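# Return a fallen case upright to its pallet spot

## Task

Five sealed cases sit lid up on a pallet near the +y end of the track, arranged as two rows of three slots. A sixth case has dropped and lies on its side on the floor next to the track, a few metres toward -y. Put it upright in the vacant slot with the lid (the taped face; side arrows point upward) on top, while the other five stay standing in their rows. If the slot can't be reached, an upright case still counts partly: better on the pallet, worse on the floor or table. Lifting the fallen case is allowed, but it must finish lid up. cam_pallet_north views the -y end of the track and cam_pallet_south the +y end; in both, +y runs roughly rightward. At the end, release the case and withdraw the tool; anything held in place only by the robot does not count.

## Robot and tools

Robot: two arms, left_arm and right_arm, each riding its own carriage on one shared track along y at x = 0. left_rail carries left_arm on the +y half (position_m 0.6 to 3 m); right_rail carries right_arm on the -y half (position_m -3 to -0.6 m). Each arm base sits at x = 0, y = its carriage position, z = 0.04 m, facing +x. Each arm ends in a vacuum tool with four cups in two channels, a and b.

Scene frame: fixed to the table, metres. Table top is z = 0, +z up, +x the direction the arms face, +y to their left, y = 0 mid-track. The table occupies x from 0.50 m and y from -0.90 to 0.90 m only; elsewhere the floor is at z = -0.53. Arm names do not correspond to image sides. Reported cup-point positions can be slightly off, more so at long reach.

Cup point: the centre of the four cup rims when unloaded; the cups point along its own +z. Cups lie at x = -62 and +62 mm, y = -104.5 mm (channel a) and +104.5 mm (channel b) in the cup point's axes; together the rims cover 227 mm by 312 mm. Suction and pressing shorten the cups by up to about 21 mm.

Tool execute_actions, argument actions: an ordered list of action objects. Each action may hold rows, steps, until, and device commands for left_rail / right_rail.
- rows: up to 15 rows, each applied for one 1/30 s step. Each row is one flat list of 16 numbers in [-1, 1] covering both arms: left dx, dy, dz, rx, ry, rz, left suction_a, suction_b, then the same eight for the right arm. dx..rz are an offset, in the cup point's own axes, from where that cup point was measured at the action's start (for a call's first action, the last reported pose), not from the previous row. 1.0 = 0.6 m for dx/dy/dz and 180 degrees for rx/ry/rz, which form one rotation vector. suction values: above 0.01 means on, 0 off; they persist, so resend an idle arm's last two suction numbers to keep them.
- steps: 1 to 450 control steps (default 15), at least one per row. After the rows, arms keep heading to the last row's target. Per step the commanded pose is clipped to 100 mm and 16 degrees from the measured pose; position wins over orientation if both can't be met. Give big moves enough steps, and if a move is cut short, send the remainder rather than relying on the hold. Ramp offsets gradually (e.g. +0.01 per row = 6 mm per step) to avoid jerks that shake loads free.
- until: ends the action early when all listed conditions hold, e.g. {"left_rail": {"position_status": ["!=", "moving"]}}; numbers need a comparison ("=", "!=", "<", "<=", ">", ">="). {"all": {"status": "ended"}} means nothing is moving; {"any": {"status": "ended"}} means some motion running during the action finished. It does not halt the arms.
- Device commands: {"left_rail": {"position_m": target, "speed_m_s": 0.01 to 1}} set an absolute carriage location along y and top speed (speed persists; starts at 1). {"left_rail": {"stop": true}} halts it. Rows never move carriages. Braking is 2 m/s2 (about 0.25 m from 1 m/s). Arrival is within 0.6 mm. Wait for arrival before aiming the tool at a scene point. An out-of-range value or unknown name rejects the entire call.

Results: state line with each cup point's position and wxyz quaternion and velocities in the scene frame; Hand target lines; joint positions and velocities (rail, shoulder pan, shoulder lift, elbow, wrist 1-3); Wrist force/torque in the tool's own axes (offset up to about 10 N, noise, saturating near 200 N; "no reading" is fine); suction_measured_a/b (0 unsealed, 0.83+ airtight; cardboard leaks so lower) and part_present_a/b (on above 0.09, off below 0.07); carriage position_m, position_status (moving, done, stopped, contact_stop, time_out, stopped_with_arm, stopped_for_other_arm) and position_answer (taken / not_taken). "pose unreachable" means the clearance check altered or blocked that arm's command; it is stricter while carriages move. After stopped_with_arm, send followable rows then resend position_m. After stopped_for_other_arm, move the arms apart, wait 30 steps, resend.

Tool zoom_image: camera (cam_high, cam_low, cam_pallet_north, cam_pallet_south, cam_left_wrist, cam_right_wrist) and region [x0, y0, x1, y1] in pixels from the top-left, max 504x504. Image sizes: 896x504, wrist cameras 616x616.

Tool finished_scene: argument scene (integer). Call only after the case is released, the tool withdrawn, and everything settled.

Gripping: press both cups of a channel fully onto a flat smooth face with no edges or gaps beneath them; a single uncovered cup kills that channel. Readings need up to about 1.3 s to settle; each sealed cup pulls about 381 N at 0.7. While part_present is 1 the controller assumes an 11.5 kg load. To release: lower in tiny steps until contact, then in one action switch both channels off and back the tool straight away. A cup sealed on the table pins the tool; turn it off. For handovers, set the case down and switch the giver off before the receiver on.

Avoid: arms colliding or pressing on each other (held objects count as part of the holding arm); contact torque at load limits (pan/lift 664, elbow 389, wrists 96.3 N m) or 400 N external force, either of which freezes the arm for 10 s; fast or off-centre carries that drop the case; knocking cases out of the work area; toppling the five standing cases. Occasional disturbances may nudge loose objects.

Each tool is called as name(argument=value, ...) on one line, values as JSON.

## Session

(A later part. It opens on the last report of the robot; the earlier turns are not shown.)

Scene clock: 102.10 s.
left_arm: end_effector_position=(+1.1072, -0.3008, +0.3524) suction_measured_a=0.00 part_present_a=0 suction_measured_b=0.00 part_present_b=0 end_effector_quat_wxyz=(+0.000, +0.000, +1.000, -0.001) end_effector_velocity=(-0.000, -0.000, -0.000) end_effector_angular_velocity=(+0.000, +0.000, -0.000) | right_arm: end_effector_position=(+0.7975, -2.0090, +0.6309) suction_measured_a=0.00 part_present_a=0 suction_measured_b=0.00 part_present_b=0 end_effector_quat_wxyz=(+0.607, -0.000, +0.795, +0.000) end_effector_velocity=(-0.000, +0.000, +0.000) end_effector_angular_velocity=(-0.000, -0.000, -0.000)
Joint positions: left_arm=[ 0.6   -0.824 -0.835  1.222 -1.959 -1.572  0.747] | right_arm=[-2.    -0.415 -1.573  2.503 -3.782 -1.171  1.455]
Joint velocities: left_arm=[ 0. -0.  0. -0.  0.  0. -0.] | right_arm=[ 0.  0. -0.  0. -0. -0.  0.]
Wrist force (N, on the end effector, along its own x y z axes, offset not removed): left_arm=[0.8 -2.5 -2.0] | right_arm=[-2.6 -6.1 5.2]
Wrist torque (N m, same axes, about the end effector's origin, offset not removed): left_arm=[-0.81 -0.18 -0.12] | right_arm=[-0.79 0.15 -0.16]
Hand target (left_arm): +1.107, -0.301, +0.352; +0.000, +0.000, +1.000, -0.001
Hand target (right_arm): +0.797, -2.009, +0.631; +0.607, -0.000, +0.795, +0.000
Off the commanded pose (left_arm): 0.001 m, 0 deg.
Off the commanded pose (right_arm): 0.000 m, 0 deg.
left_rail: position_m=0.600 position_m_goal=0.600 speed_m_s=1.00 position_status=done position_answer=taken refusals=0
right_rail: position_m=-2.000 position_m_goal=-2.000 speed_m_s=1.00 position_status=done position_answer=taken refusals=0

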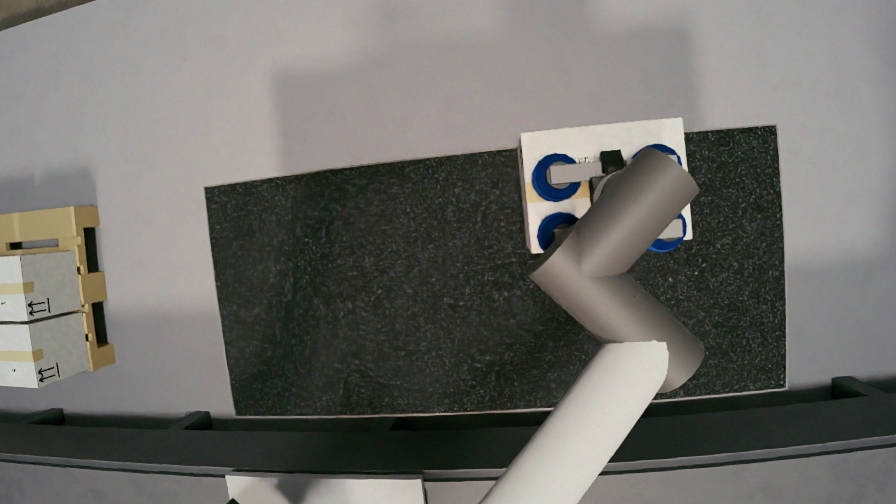

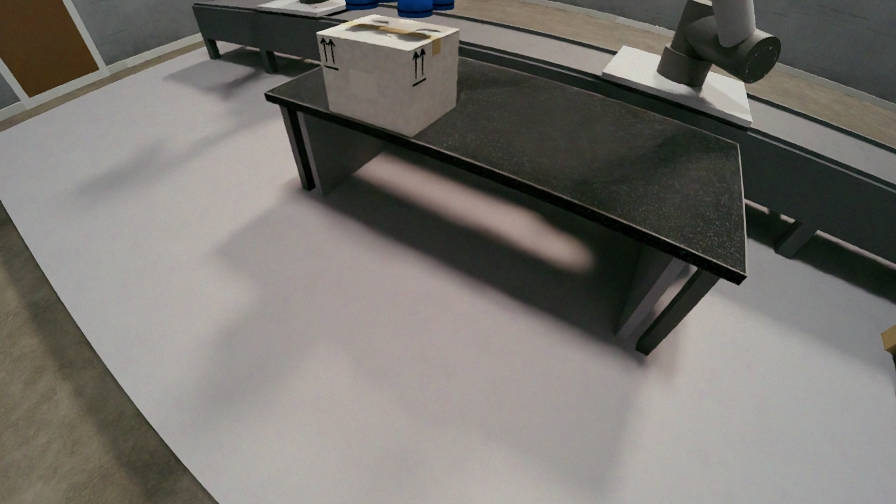

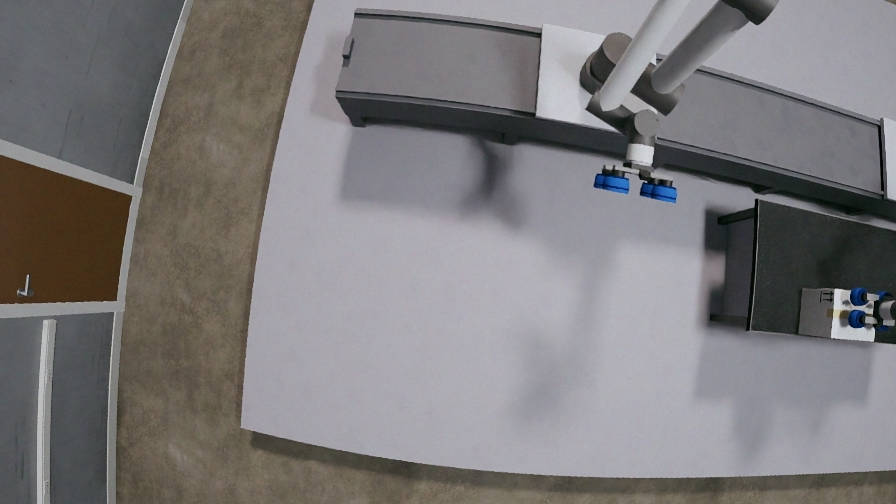

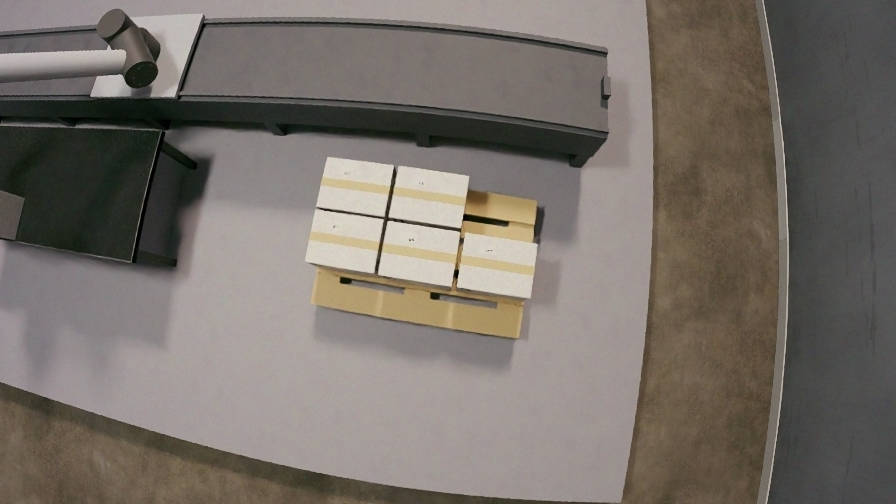

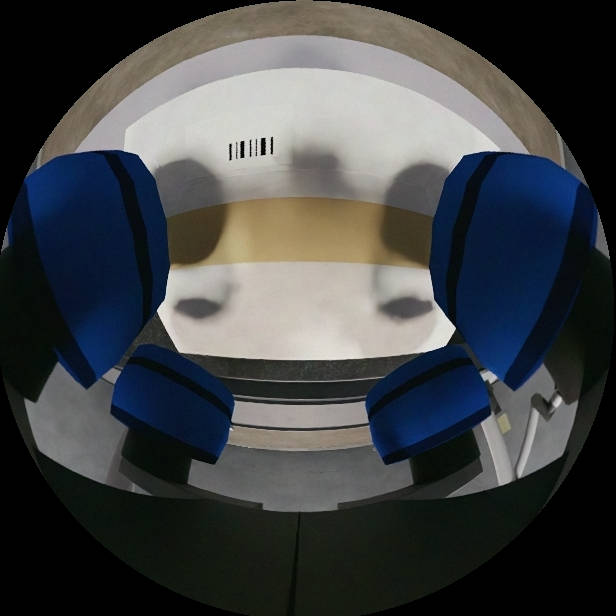

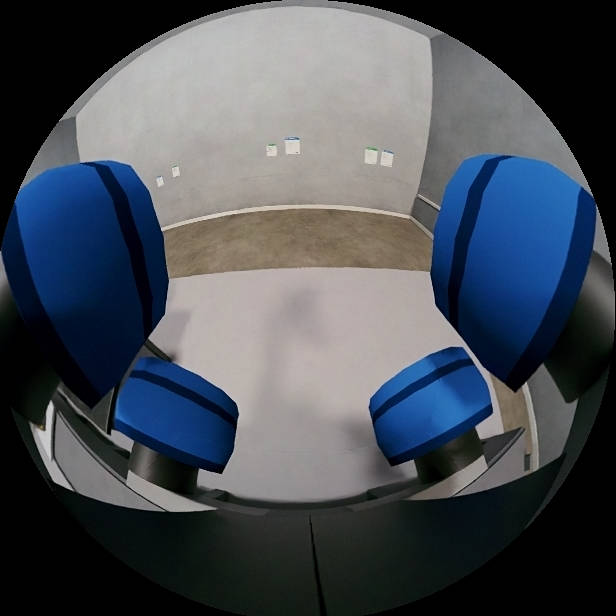

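execute_actions(actions=[{"rows":[[-0.04,0,0,0,0,0,0,0,0,0,0,0,0,0,0,0],[-0.08,0,0,0,0,0,0,0,0,0,0,0,0,0,0,0]],"steps":30}])

Scene clock: 118.43 s.
left_arm: end_effector_position=(+1.1551, -0.3009, +0.3525) suction_measured_a=0.00 part_present_a=0 suction_measured_b=0.00 part_present_b=0 end_effector_quat_wxyz=(+0.000, +0.000, +1.000, -0.001) end_effector_velocity=(+0.000, -0.000, +0.000) end_effector_angular_velocity=(-0.000, +0.000, +0.000) | right_arm: end_effector_position=(+0.7975, -2.0090, +0.6309) suction_measured_a=0.00 part_present_a=0 suction_measured_b=0.00 part_present_b=0 end_effector_quat_wxyz=(+0.607, -0.000, +0.795, +0.000) end_effector_velocity=(-0.000, +0.000, +0.000) end_effector_angular_velocity=(-0.000, -0.000, +0.000)
Joint positions: left_arm=[ 0.6   -0.8   -0.791  1.139 -1.921 -1.572  0.771] | right_arm=[-2.    -0.415 -1.573  2.503 -3.782 -1.171  1.455]
Joint velocities: left_arm=[ 0.  0.  0. -0.  0. -0.  0.] | right_arm=[ 0.  0. -0.  0. -0. -0. -0.]
Wrist force (N, on the end effector, along its own x y z axes, offset not removed): left_arm=[-2.5 -0.3 -4.4] | right_arm=[-4.9 -12.5 -2.5]
Wrist torque (N m, same axes, about the end effector's origin, offset not removed): left_arm=[-0.38 0.38 -0.02] | right_arm=[-1.70 0.38 -0.26]
Hand target (left_arm): +1.155, -0.301, +0.352; +0.000, +0.000, +1.000, -0.001
Hand target (right_arm): +0.797, -2.009, +0.631; +0.607, -0.000, +0.795, +0.000
Off the commanded pose (left_arm): 0.000 m, 0 deg.
Off the commanded pose (right_arm): 0.000 m, 0 deg.
left_rail: position_m=0.600 position_m_goal=0.600 speed_m_s=1.00 position_status=done position_answer=taken refusals=0
right_rail: position_m=-2.000 position_m_goal=-2.000 speed_m_s=1.00 position_status=done position_answer=taken refusals=0

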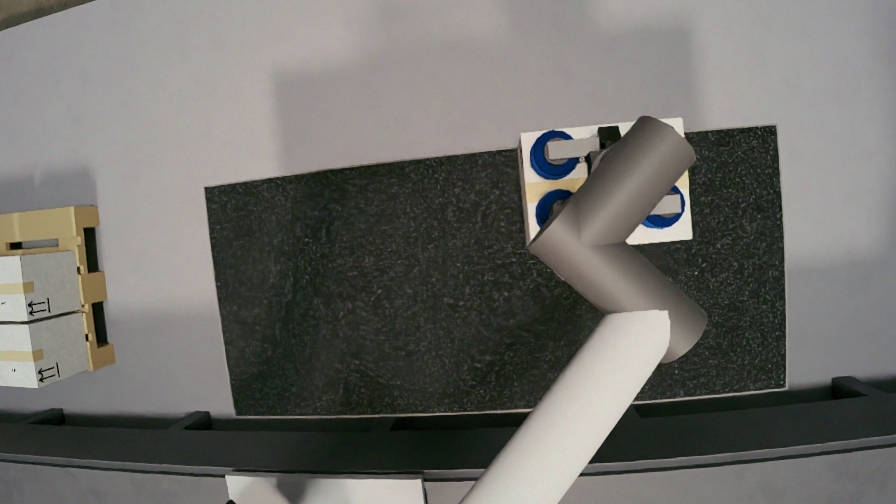

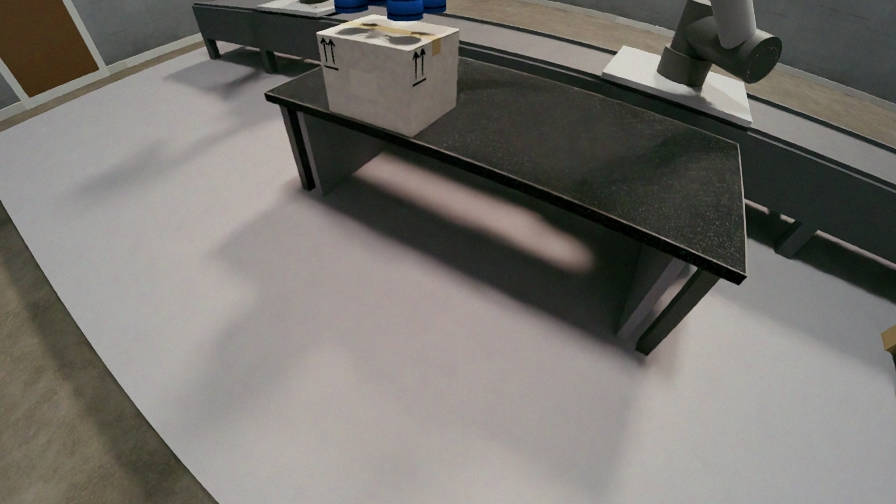

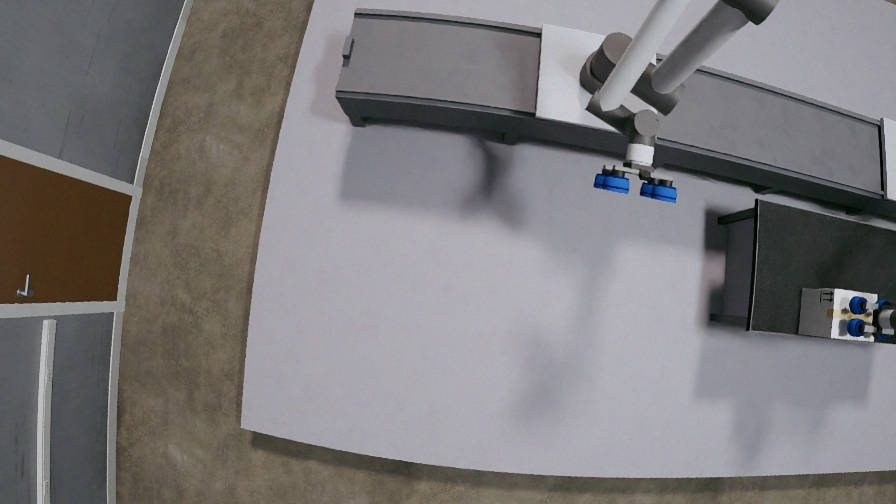

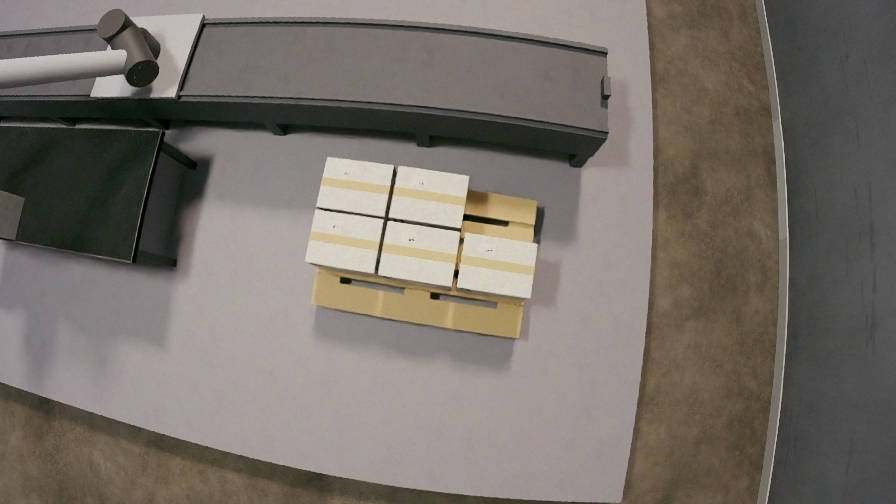

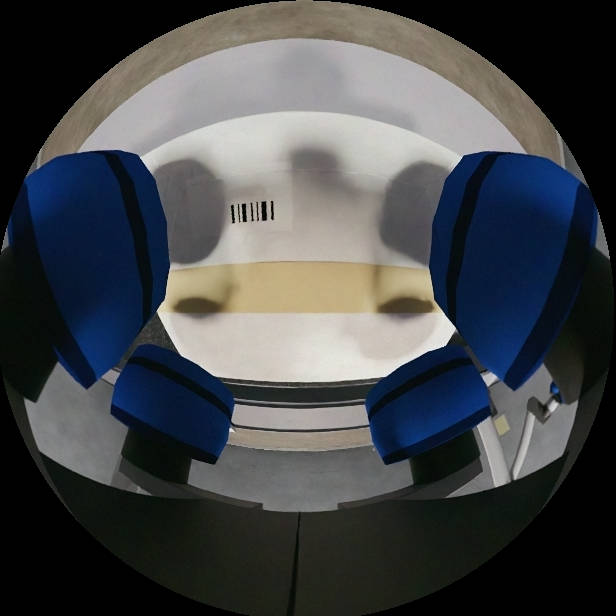

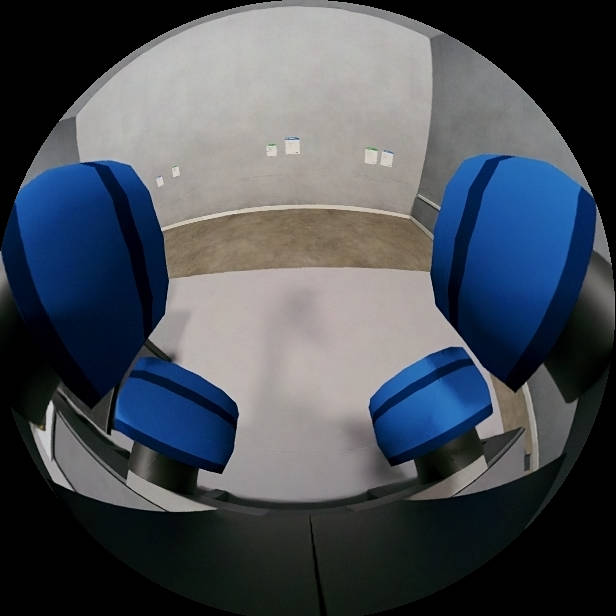

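Tape moved 60 px for 48 mm; need ~20 mm more.

execute_actions(actions=[{"rows":[[-0.033,0,0.03,0,0,0,0,0,0,0,0,0,0,0,0,0],[-0.033,0,0.07,0,0,0,0,0,0,0,0,0,0,0,0,0],[-0.033,0,0.10,0,0,0,1,1,0,0,0,0,0,0,0,0],[-0.033,0,0.116,0,0,0,1,1,0,0,0,0,0,0,0,0]],"steps":75},{"rows":[[0.02,0,-0.01,0,0,0,1,1,0,0,0,0,0,0,0,0],[0.05,0,-0.03,0,0,0,1,1,0,0,0,0,0,0,0,0],[0.09,0,-0.05,0,0,0,1,1,0,0,0,0,0,0,0,0],[0.14,0,-0.08,0,0,0,1,1,0,0,0,0,0,0,0,0],[0.2,0,-0.11,0,0,0,1,1,0,0,0,0,0,0,0,0],[0.3,0,-0.15,0,0,0,1,1,0,0,0,0,0,0,0,0],[0.45,-0.2,-0.2,0,0,0,1,1,0,0,0,0,0,0,0,0],[0.65,0.6,-0.2,0,0,0,1,1,0,0,0,0,0,0,0,0]],"steps":150}])

Scene clock: 132.63 s.
left_arm: end_effector_position=(+0.7852, +0.0591, +0.4021) suction_measured_a=0.95 part_present_a=1 suction_measured_b=0.95 part_present_b=1 end_effector_quat_wxyz=(+0.000, +0.000, +1.000, -0.001) end_effector_velocity=(+0.000, -0.000, -0.000) end_effector_angular_velocity=(+0.000, +0.000, +0.000) | right_arm: end_effector_position=(+0.7975, -2.0090, +0.6309) suction_measured_a=0.00 part_present_a=0 suction_measured_b=0.00 part_present_b=0 end_effector_quat_wxyz=(+0.607, -0.000, +0.795, +0.000) end_effector_velocity=(-0.000, +0.000, +0.000) end_effector_angular_velocity=(+0.000, -0.000, -0.000)
Joint positions: left_arm=[ 0.6   -0.815 -1.357  1.986 -2.201 -1.572  0.756] | right_arm=[-2.    -0.415 -1.573  2.503 -3.782 -1.171  1.455]
Joint velocities: left_arm=[ 0.  0.  0. -0.  0. -0. -0.] | right_arm=[ 0.  0. -0.  0. -0. -0.  0.]
Wrist force (N, on the end effector, along its own x y z axes, offset not removed): left_arm=[3.5 -0.2 -41.3] | right_arm=[-7.2 -2.5 2.5]
Wrist torque (N m, same axes, about the end effector's origin, offset not removed): left_arm=[-0.44 -3.27 0.04] | right_arm=[-0.33 0.59 -0.08]
Hand target (left_arm): +0.785, +0.059, +0.402; +0.000, +0.000, +1.000, -0.001
Hand target (right_arm): +0.797, -2.009, +0.631; +0.607, -0.000, +0.795, +0.000
Off the commanded pose (left_arm): 0.000 m, 0 deg.
Off the commanded pose (right_arm): 0.000 m, 0 deg.
left_rail: position_m=0.600 position_m_goal=0.600 speed_m_s=1.00 position_status=done position_answer=taken refusals=0
right_rail: position_m=-2.000 position_m_goal=-2.000 speed_m_s=1.00 position_status=done position_answer=taken refusals=0

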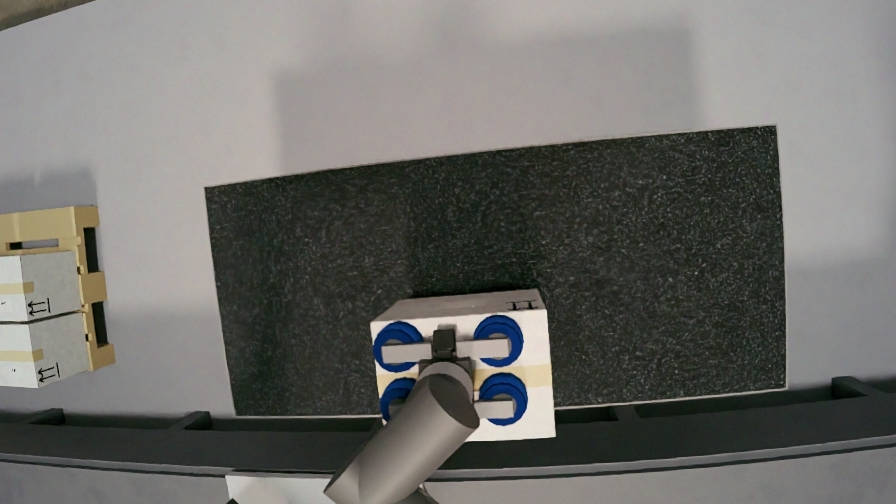

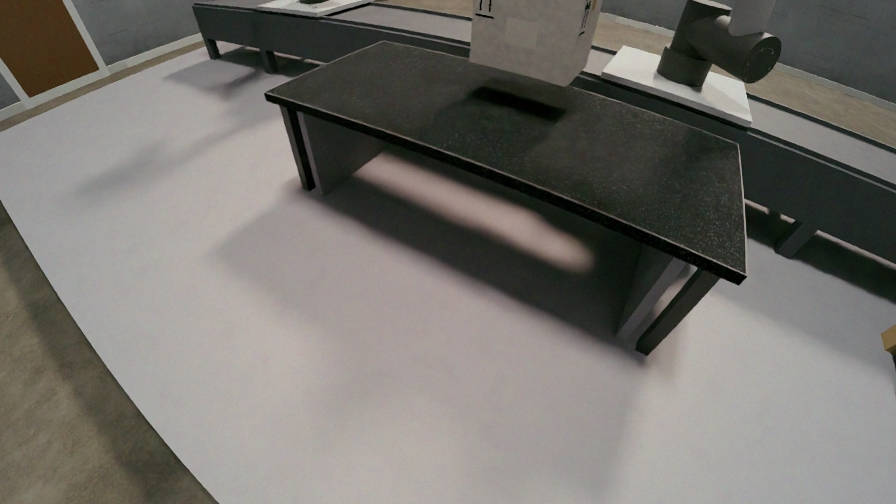

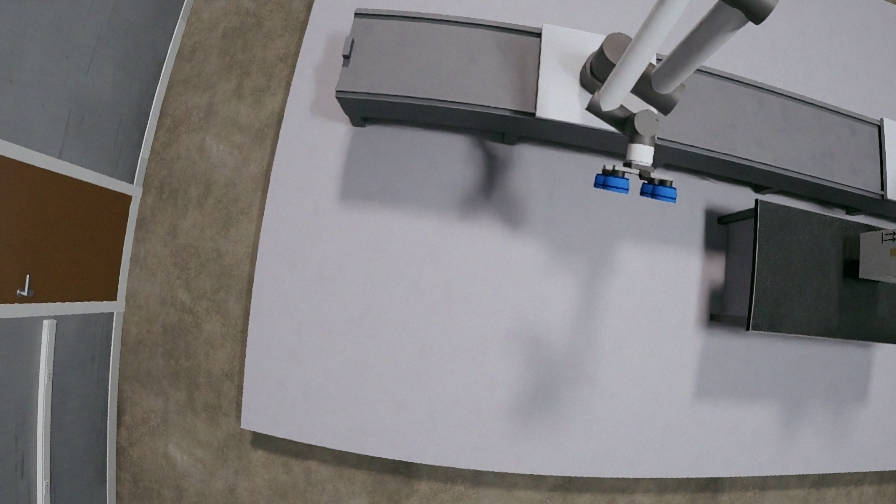

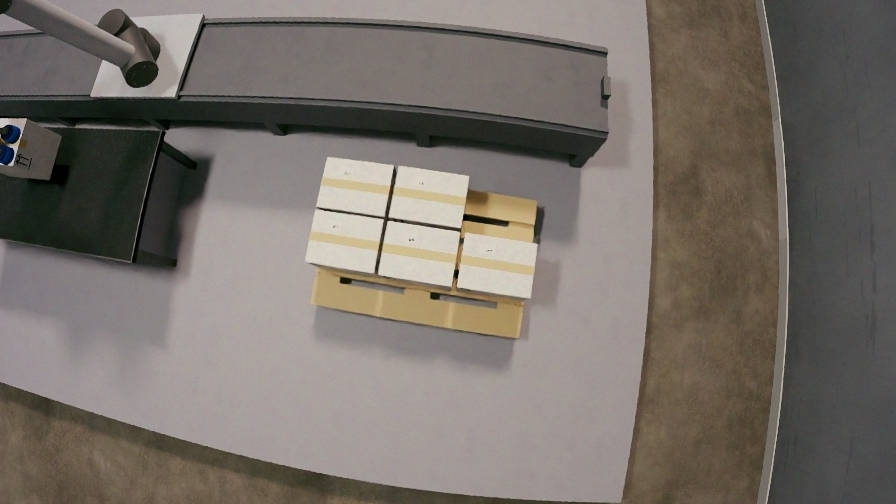

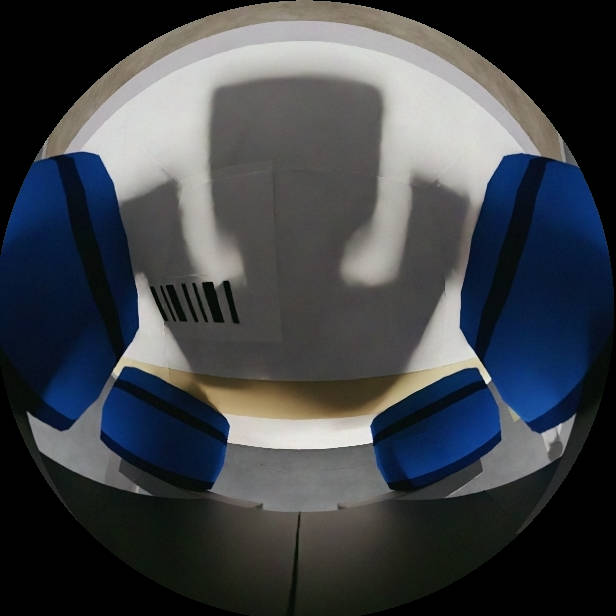

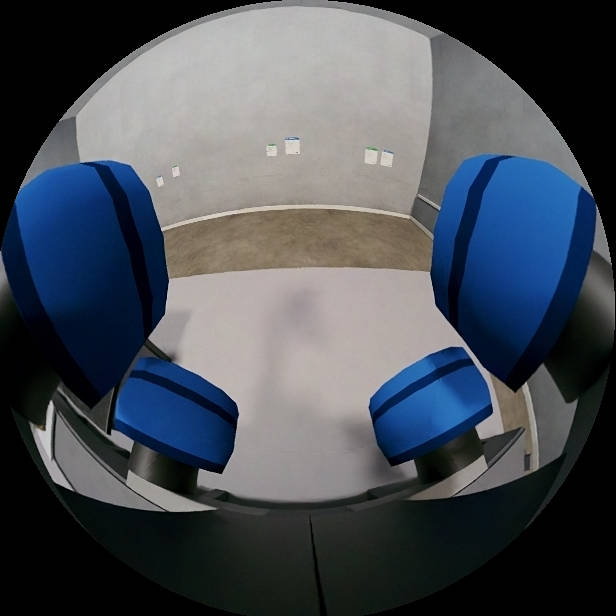

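execute_actions(actions=[{"left_rail":{"position_m":3.0,"speed_m_s":0.8},"steps":200,"until":{"left_rail":{"position_status":["!=","moving"]}}},{"rows":[[0,0.05,0.02,0,0,0,1,1,0,0,0,0,0,0,0,0],[0,0.12,0.05,0,0,0,1,1,0,0,0,0,0,0,0,0],[0,0.22,0.1,0,0,0,1,1,0,0,0,0,0,0,0,0],[0,0.35,0.15,0,0,0,1,1,0,0,0,0,0,0,0,0],[0,0.5,0.22,0,0,0,1,1,0,0,0,0,0,0,0,0],[0,0.65,0.3,0,0,0,1,1,0,0,0,0,0,0,0,0]],"steps":90}])

zoom_image(camera="cam_pallet_south", region=[300,100,620,340])

Scene clock: 147.10 s.
left_arm: end_effector_position=(+0.7859, +2.8490, +0.2218) suction_measured_a=0.95 part_present_a=1 suction_measured_b=0.95 part_present_b=1 end_effector_quat_wxyz=(+0.001, +0.000, +1.000, -0.001) end_effector_velocity=(+0.000, -0.000, -0.000) end_effector_angular_velocity=(-0.000, +0.000, -0.000) | right_arm: end_effector_position=(+0.7975, -2.0090, +0.6309) suction_measured_a=0.00 part_present_a=0 suction_measured_b=0.00 part_present_b=0 end_effector_quat_wxyz=(+0.607, -0.000, +0.795, +0.000) end_effector_velocity=(+0.000, +0.000, -0.000) end_effector_angular_velocity=(+0.000, +0.000, +0.000)
Joint positions: left_arm=[ 3.    -0.443 -1.329  2.305 -2.548 -1.572  1.128] | right_arm=[-2.    -0.415 -1.573  2.503 -3.782 -1.171  1.455]
Joint velocities: left_arm=[ 0. -0.  0.  0. -0. -0.  0.] | right_arm=[ 0.  0.  0. -0.  0.  0.  0.]
Wrist force (N, on the end effector, along its own x y z axes, offset not removed): left_arm=[0.5 -2.0 -37.8] | right_arm=[-0.4 -4.8 -3.0]
Wrist torque (N m, same axes, about the end effector's origin, offset not removed): left_arm=[-0.67 -2.81 -0.02] | right_arm=[-0.79 -0.22 -0.19]
Hand target (left_arm): +0.786, +2.849, +0.222; +0.001, +0.000, +1.000, -0.001
Hand target (right_arm): +0.797, -2.009, +0.631; +0.607, -0.000, +0.795, +0.000
Off the commanded pose (left_arm): 0.001 m, 0 deg.
Off the commanded pose (right_arm): 0.000 m, 0 deg.
left_rail: position_m=3.000 position_m_goal=3.000 speed_m_s=0.80 position_status=done position_answer=taken refusals=0
right_rail: position_m=-2.000 position_m_goal=-2.000 speed_m_s=1.00 position_status=done position_answer=taken refusals=0

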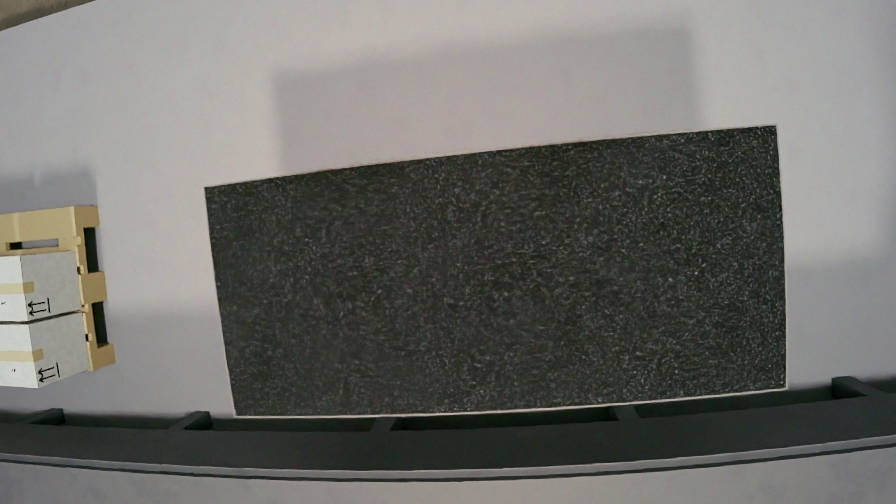

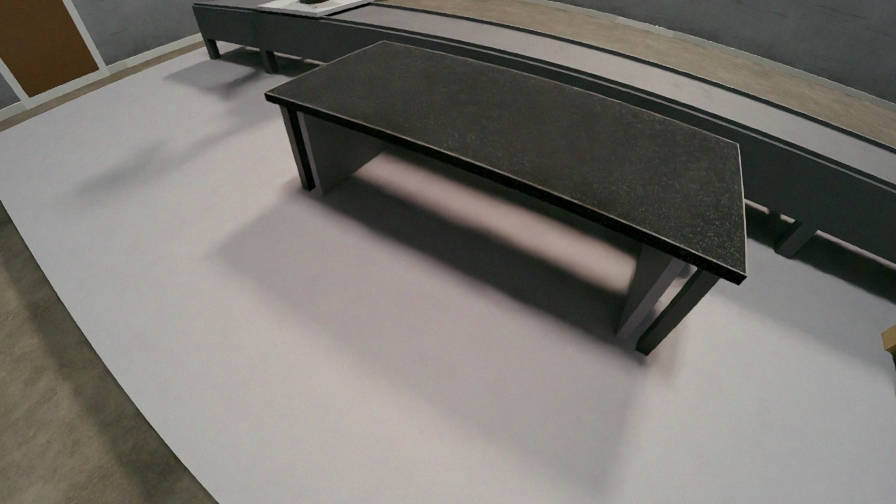

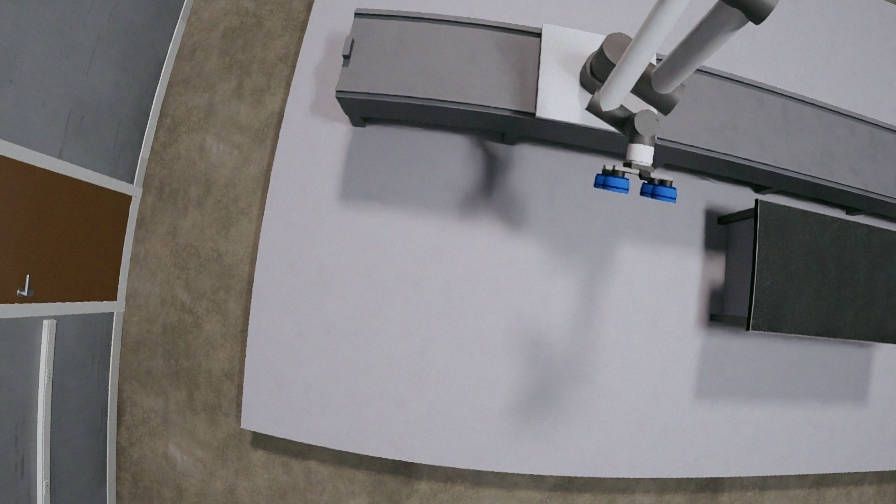

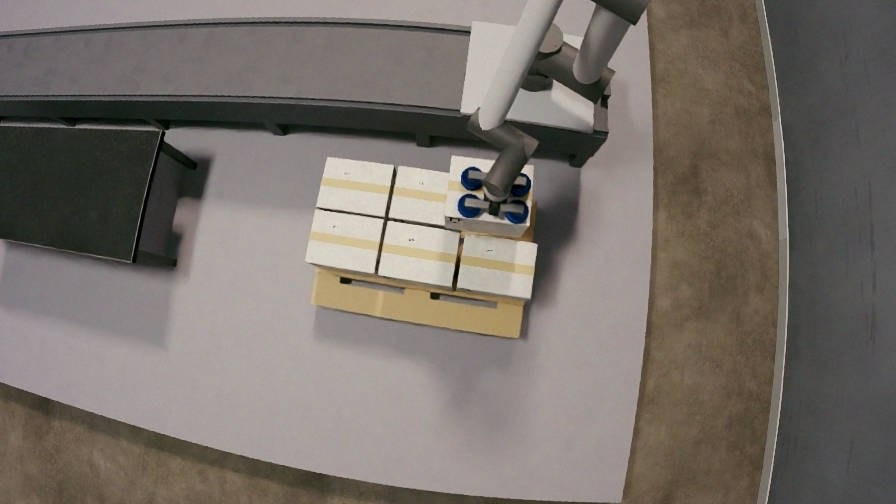

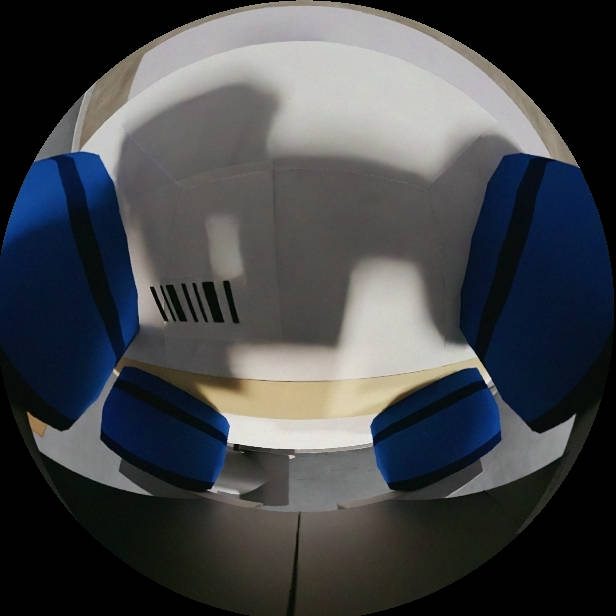

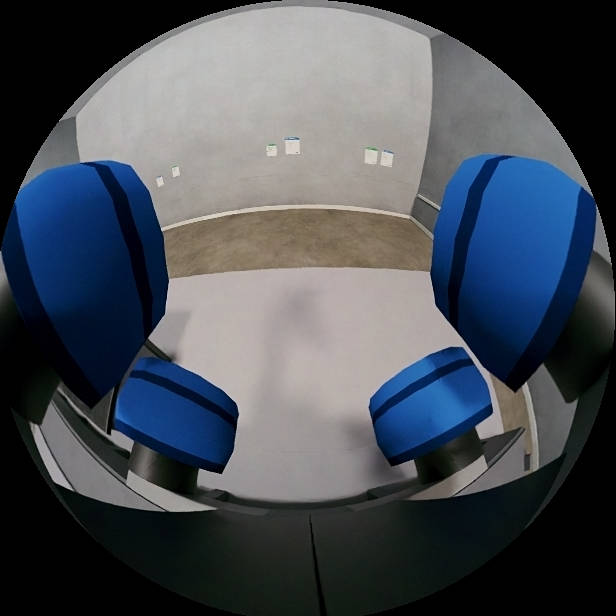

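Region (300, 100, 620, 340) of cam_pallet_south's 896x504 image, scaled by 1.575, with more detail than that image has; it fills the top 378 rows of this view, and the rest is white.

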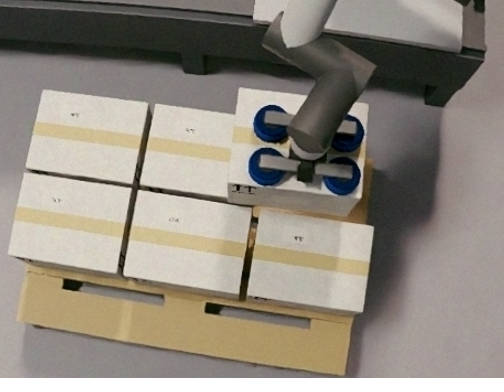

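execute_actions(actions=[{"rows":[[0.01,0.04,0,0,0,0,1,1,0,0,0,0,0,0,0,0],[0.02,0.09,0,0,0,0,1,1,0,0,0,0,0,0,0,0],[0.03,0.14,0,0,0,0,1,1,0,0,0,0,0,0,0,0]],"steps":45}])

zoom_image(camera="cam_pallet_south", region=[380,120,620,300])

Scene clock: 156.37 s.
left_arm: end_effector_position=(+0.7680, +2.9330, +0.2218) suction_measured_a=0.95 part_present_a=1 suction_measured_b=0.95 part_present_b=1 end_effector_quat_wxyz=(+0.001, +0.000, +1.000, -0.001) end_effector_velocity=(-0.000, +0.000, +0.000) end_effector_angular_velocity=(-0.000, -0.000, +0.000) | right_arm: end_effector_position=(+0.7975, -2.0090, +0.6309) suction_measured_a=0.00 part_present_a=0 suction_measured_b=0.00 part_present_b=0 end_effector_quat_wxyz=(+0.607, -0.000, +0.795, +0.000) end_effector_velocity=(-0.000, +0.000, +0.000) end_effector_angular_velocity=(-0.000, -0.000, +0.000)
Joint positions: left_arm=[ 3.    -0.35  -1.356  2.345 -2.561 -1.572  1.221] | right_arm=[-2.    -0.415 -1.573  2.503 -3.782 -1.171  1.455]
Joint velocities: left_arm=[ 0.  0. -0.  0. -0.  0.  0.] | right_arm=[ 0. -0. -0.  0.  0.  0. -0.]
Wrist force (N, on the end effector, along its own x y z axes, offset not removed): left_arm=[3.5 -1.0 -39.2] | right_arm=[0.4 -5.3 -0.8]
Wrist torque (N m, same axes, about the end effector's origin, offset not removed): left_arm=[-0.46 -3.23 -0.03] | right_arm=[-0.74 -0.24 -0.05]
Hand target (left_arm): +0.768, +2.933, +0.222; +0.001, +0.000, +1.000, -0.001
Hand target (right_arm): +0.797, -2.009, +0.631; +0.607, -0.000, +0.795, +0.000
Off the commanded pose (left_arm): 0.000 m, 0 deg.
Off the commanded pose (right_arm): 0.000 m, 0 deg.
left_rail: position_m=3.000 position_m_goal=3.000 speed_m_s=0.80 position_status=done position_answer=taken refusals=0
right_rail: position_m=-2.000 position_m_goal=-2.000 speed_m_s=1.00 position_status=done position_answer=taken refusals=0

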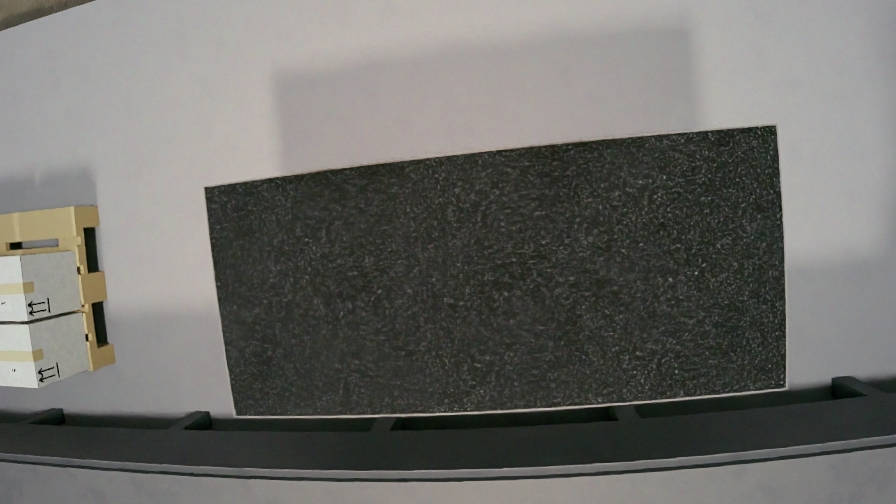

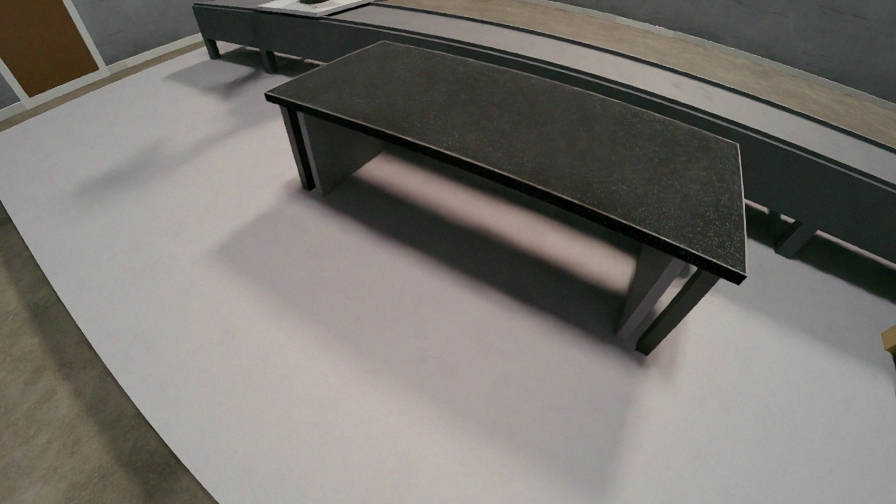

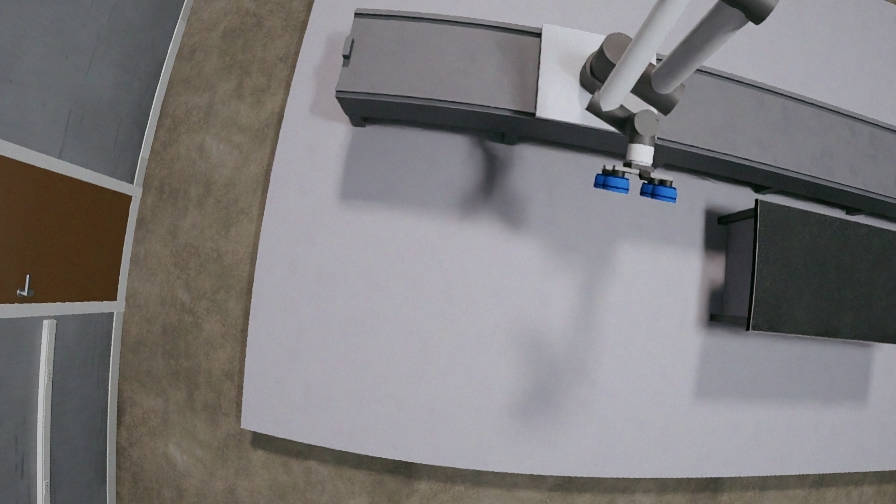

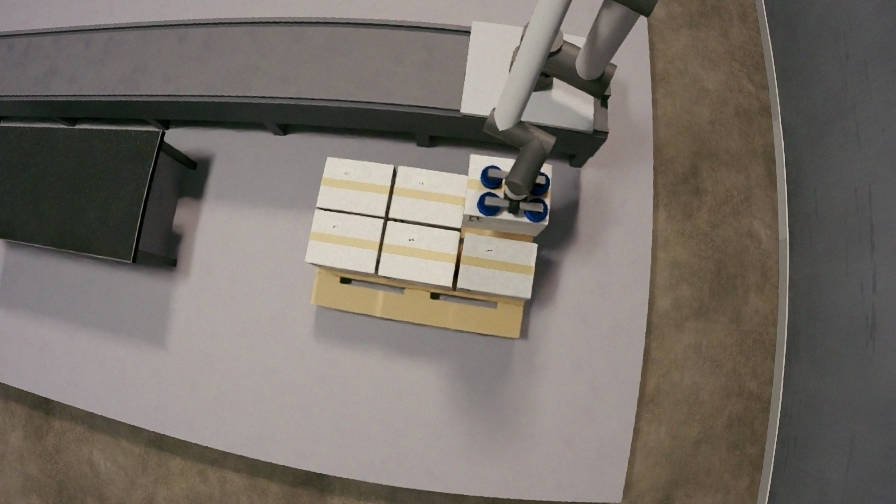

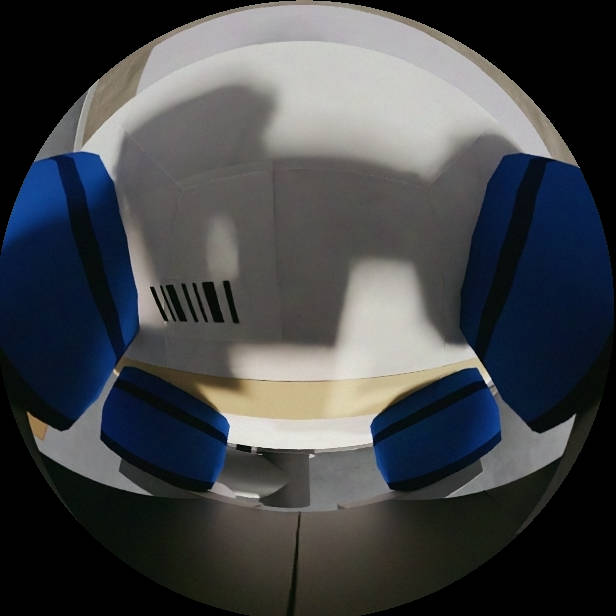

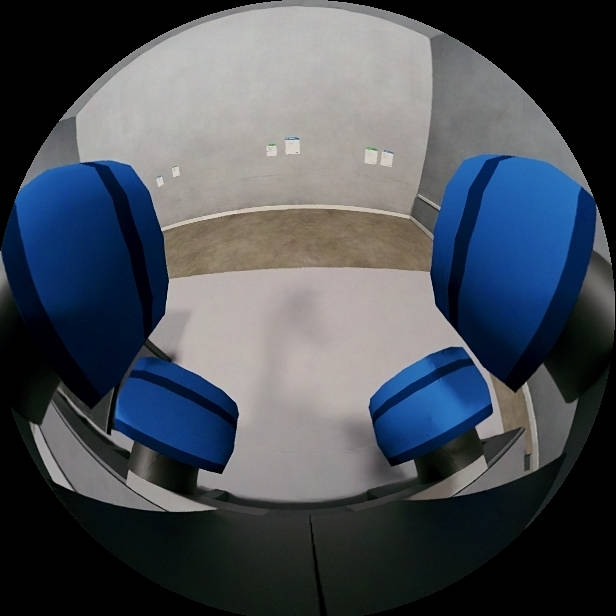

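Region (380, 120, 620, 300) of cam_pallet_south's 896x504 image, scaled by 2.100, with more detail than that image has; it fills the top 378 rows of this view, and the rest is white.

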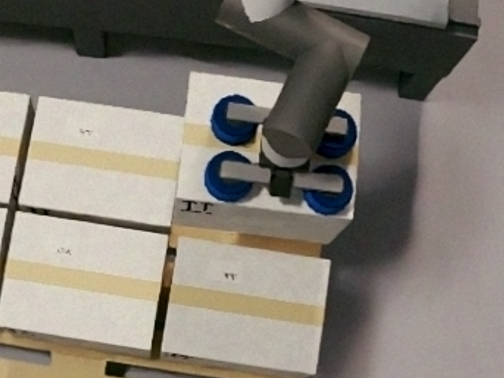

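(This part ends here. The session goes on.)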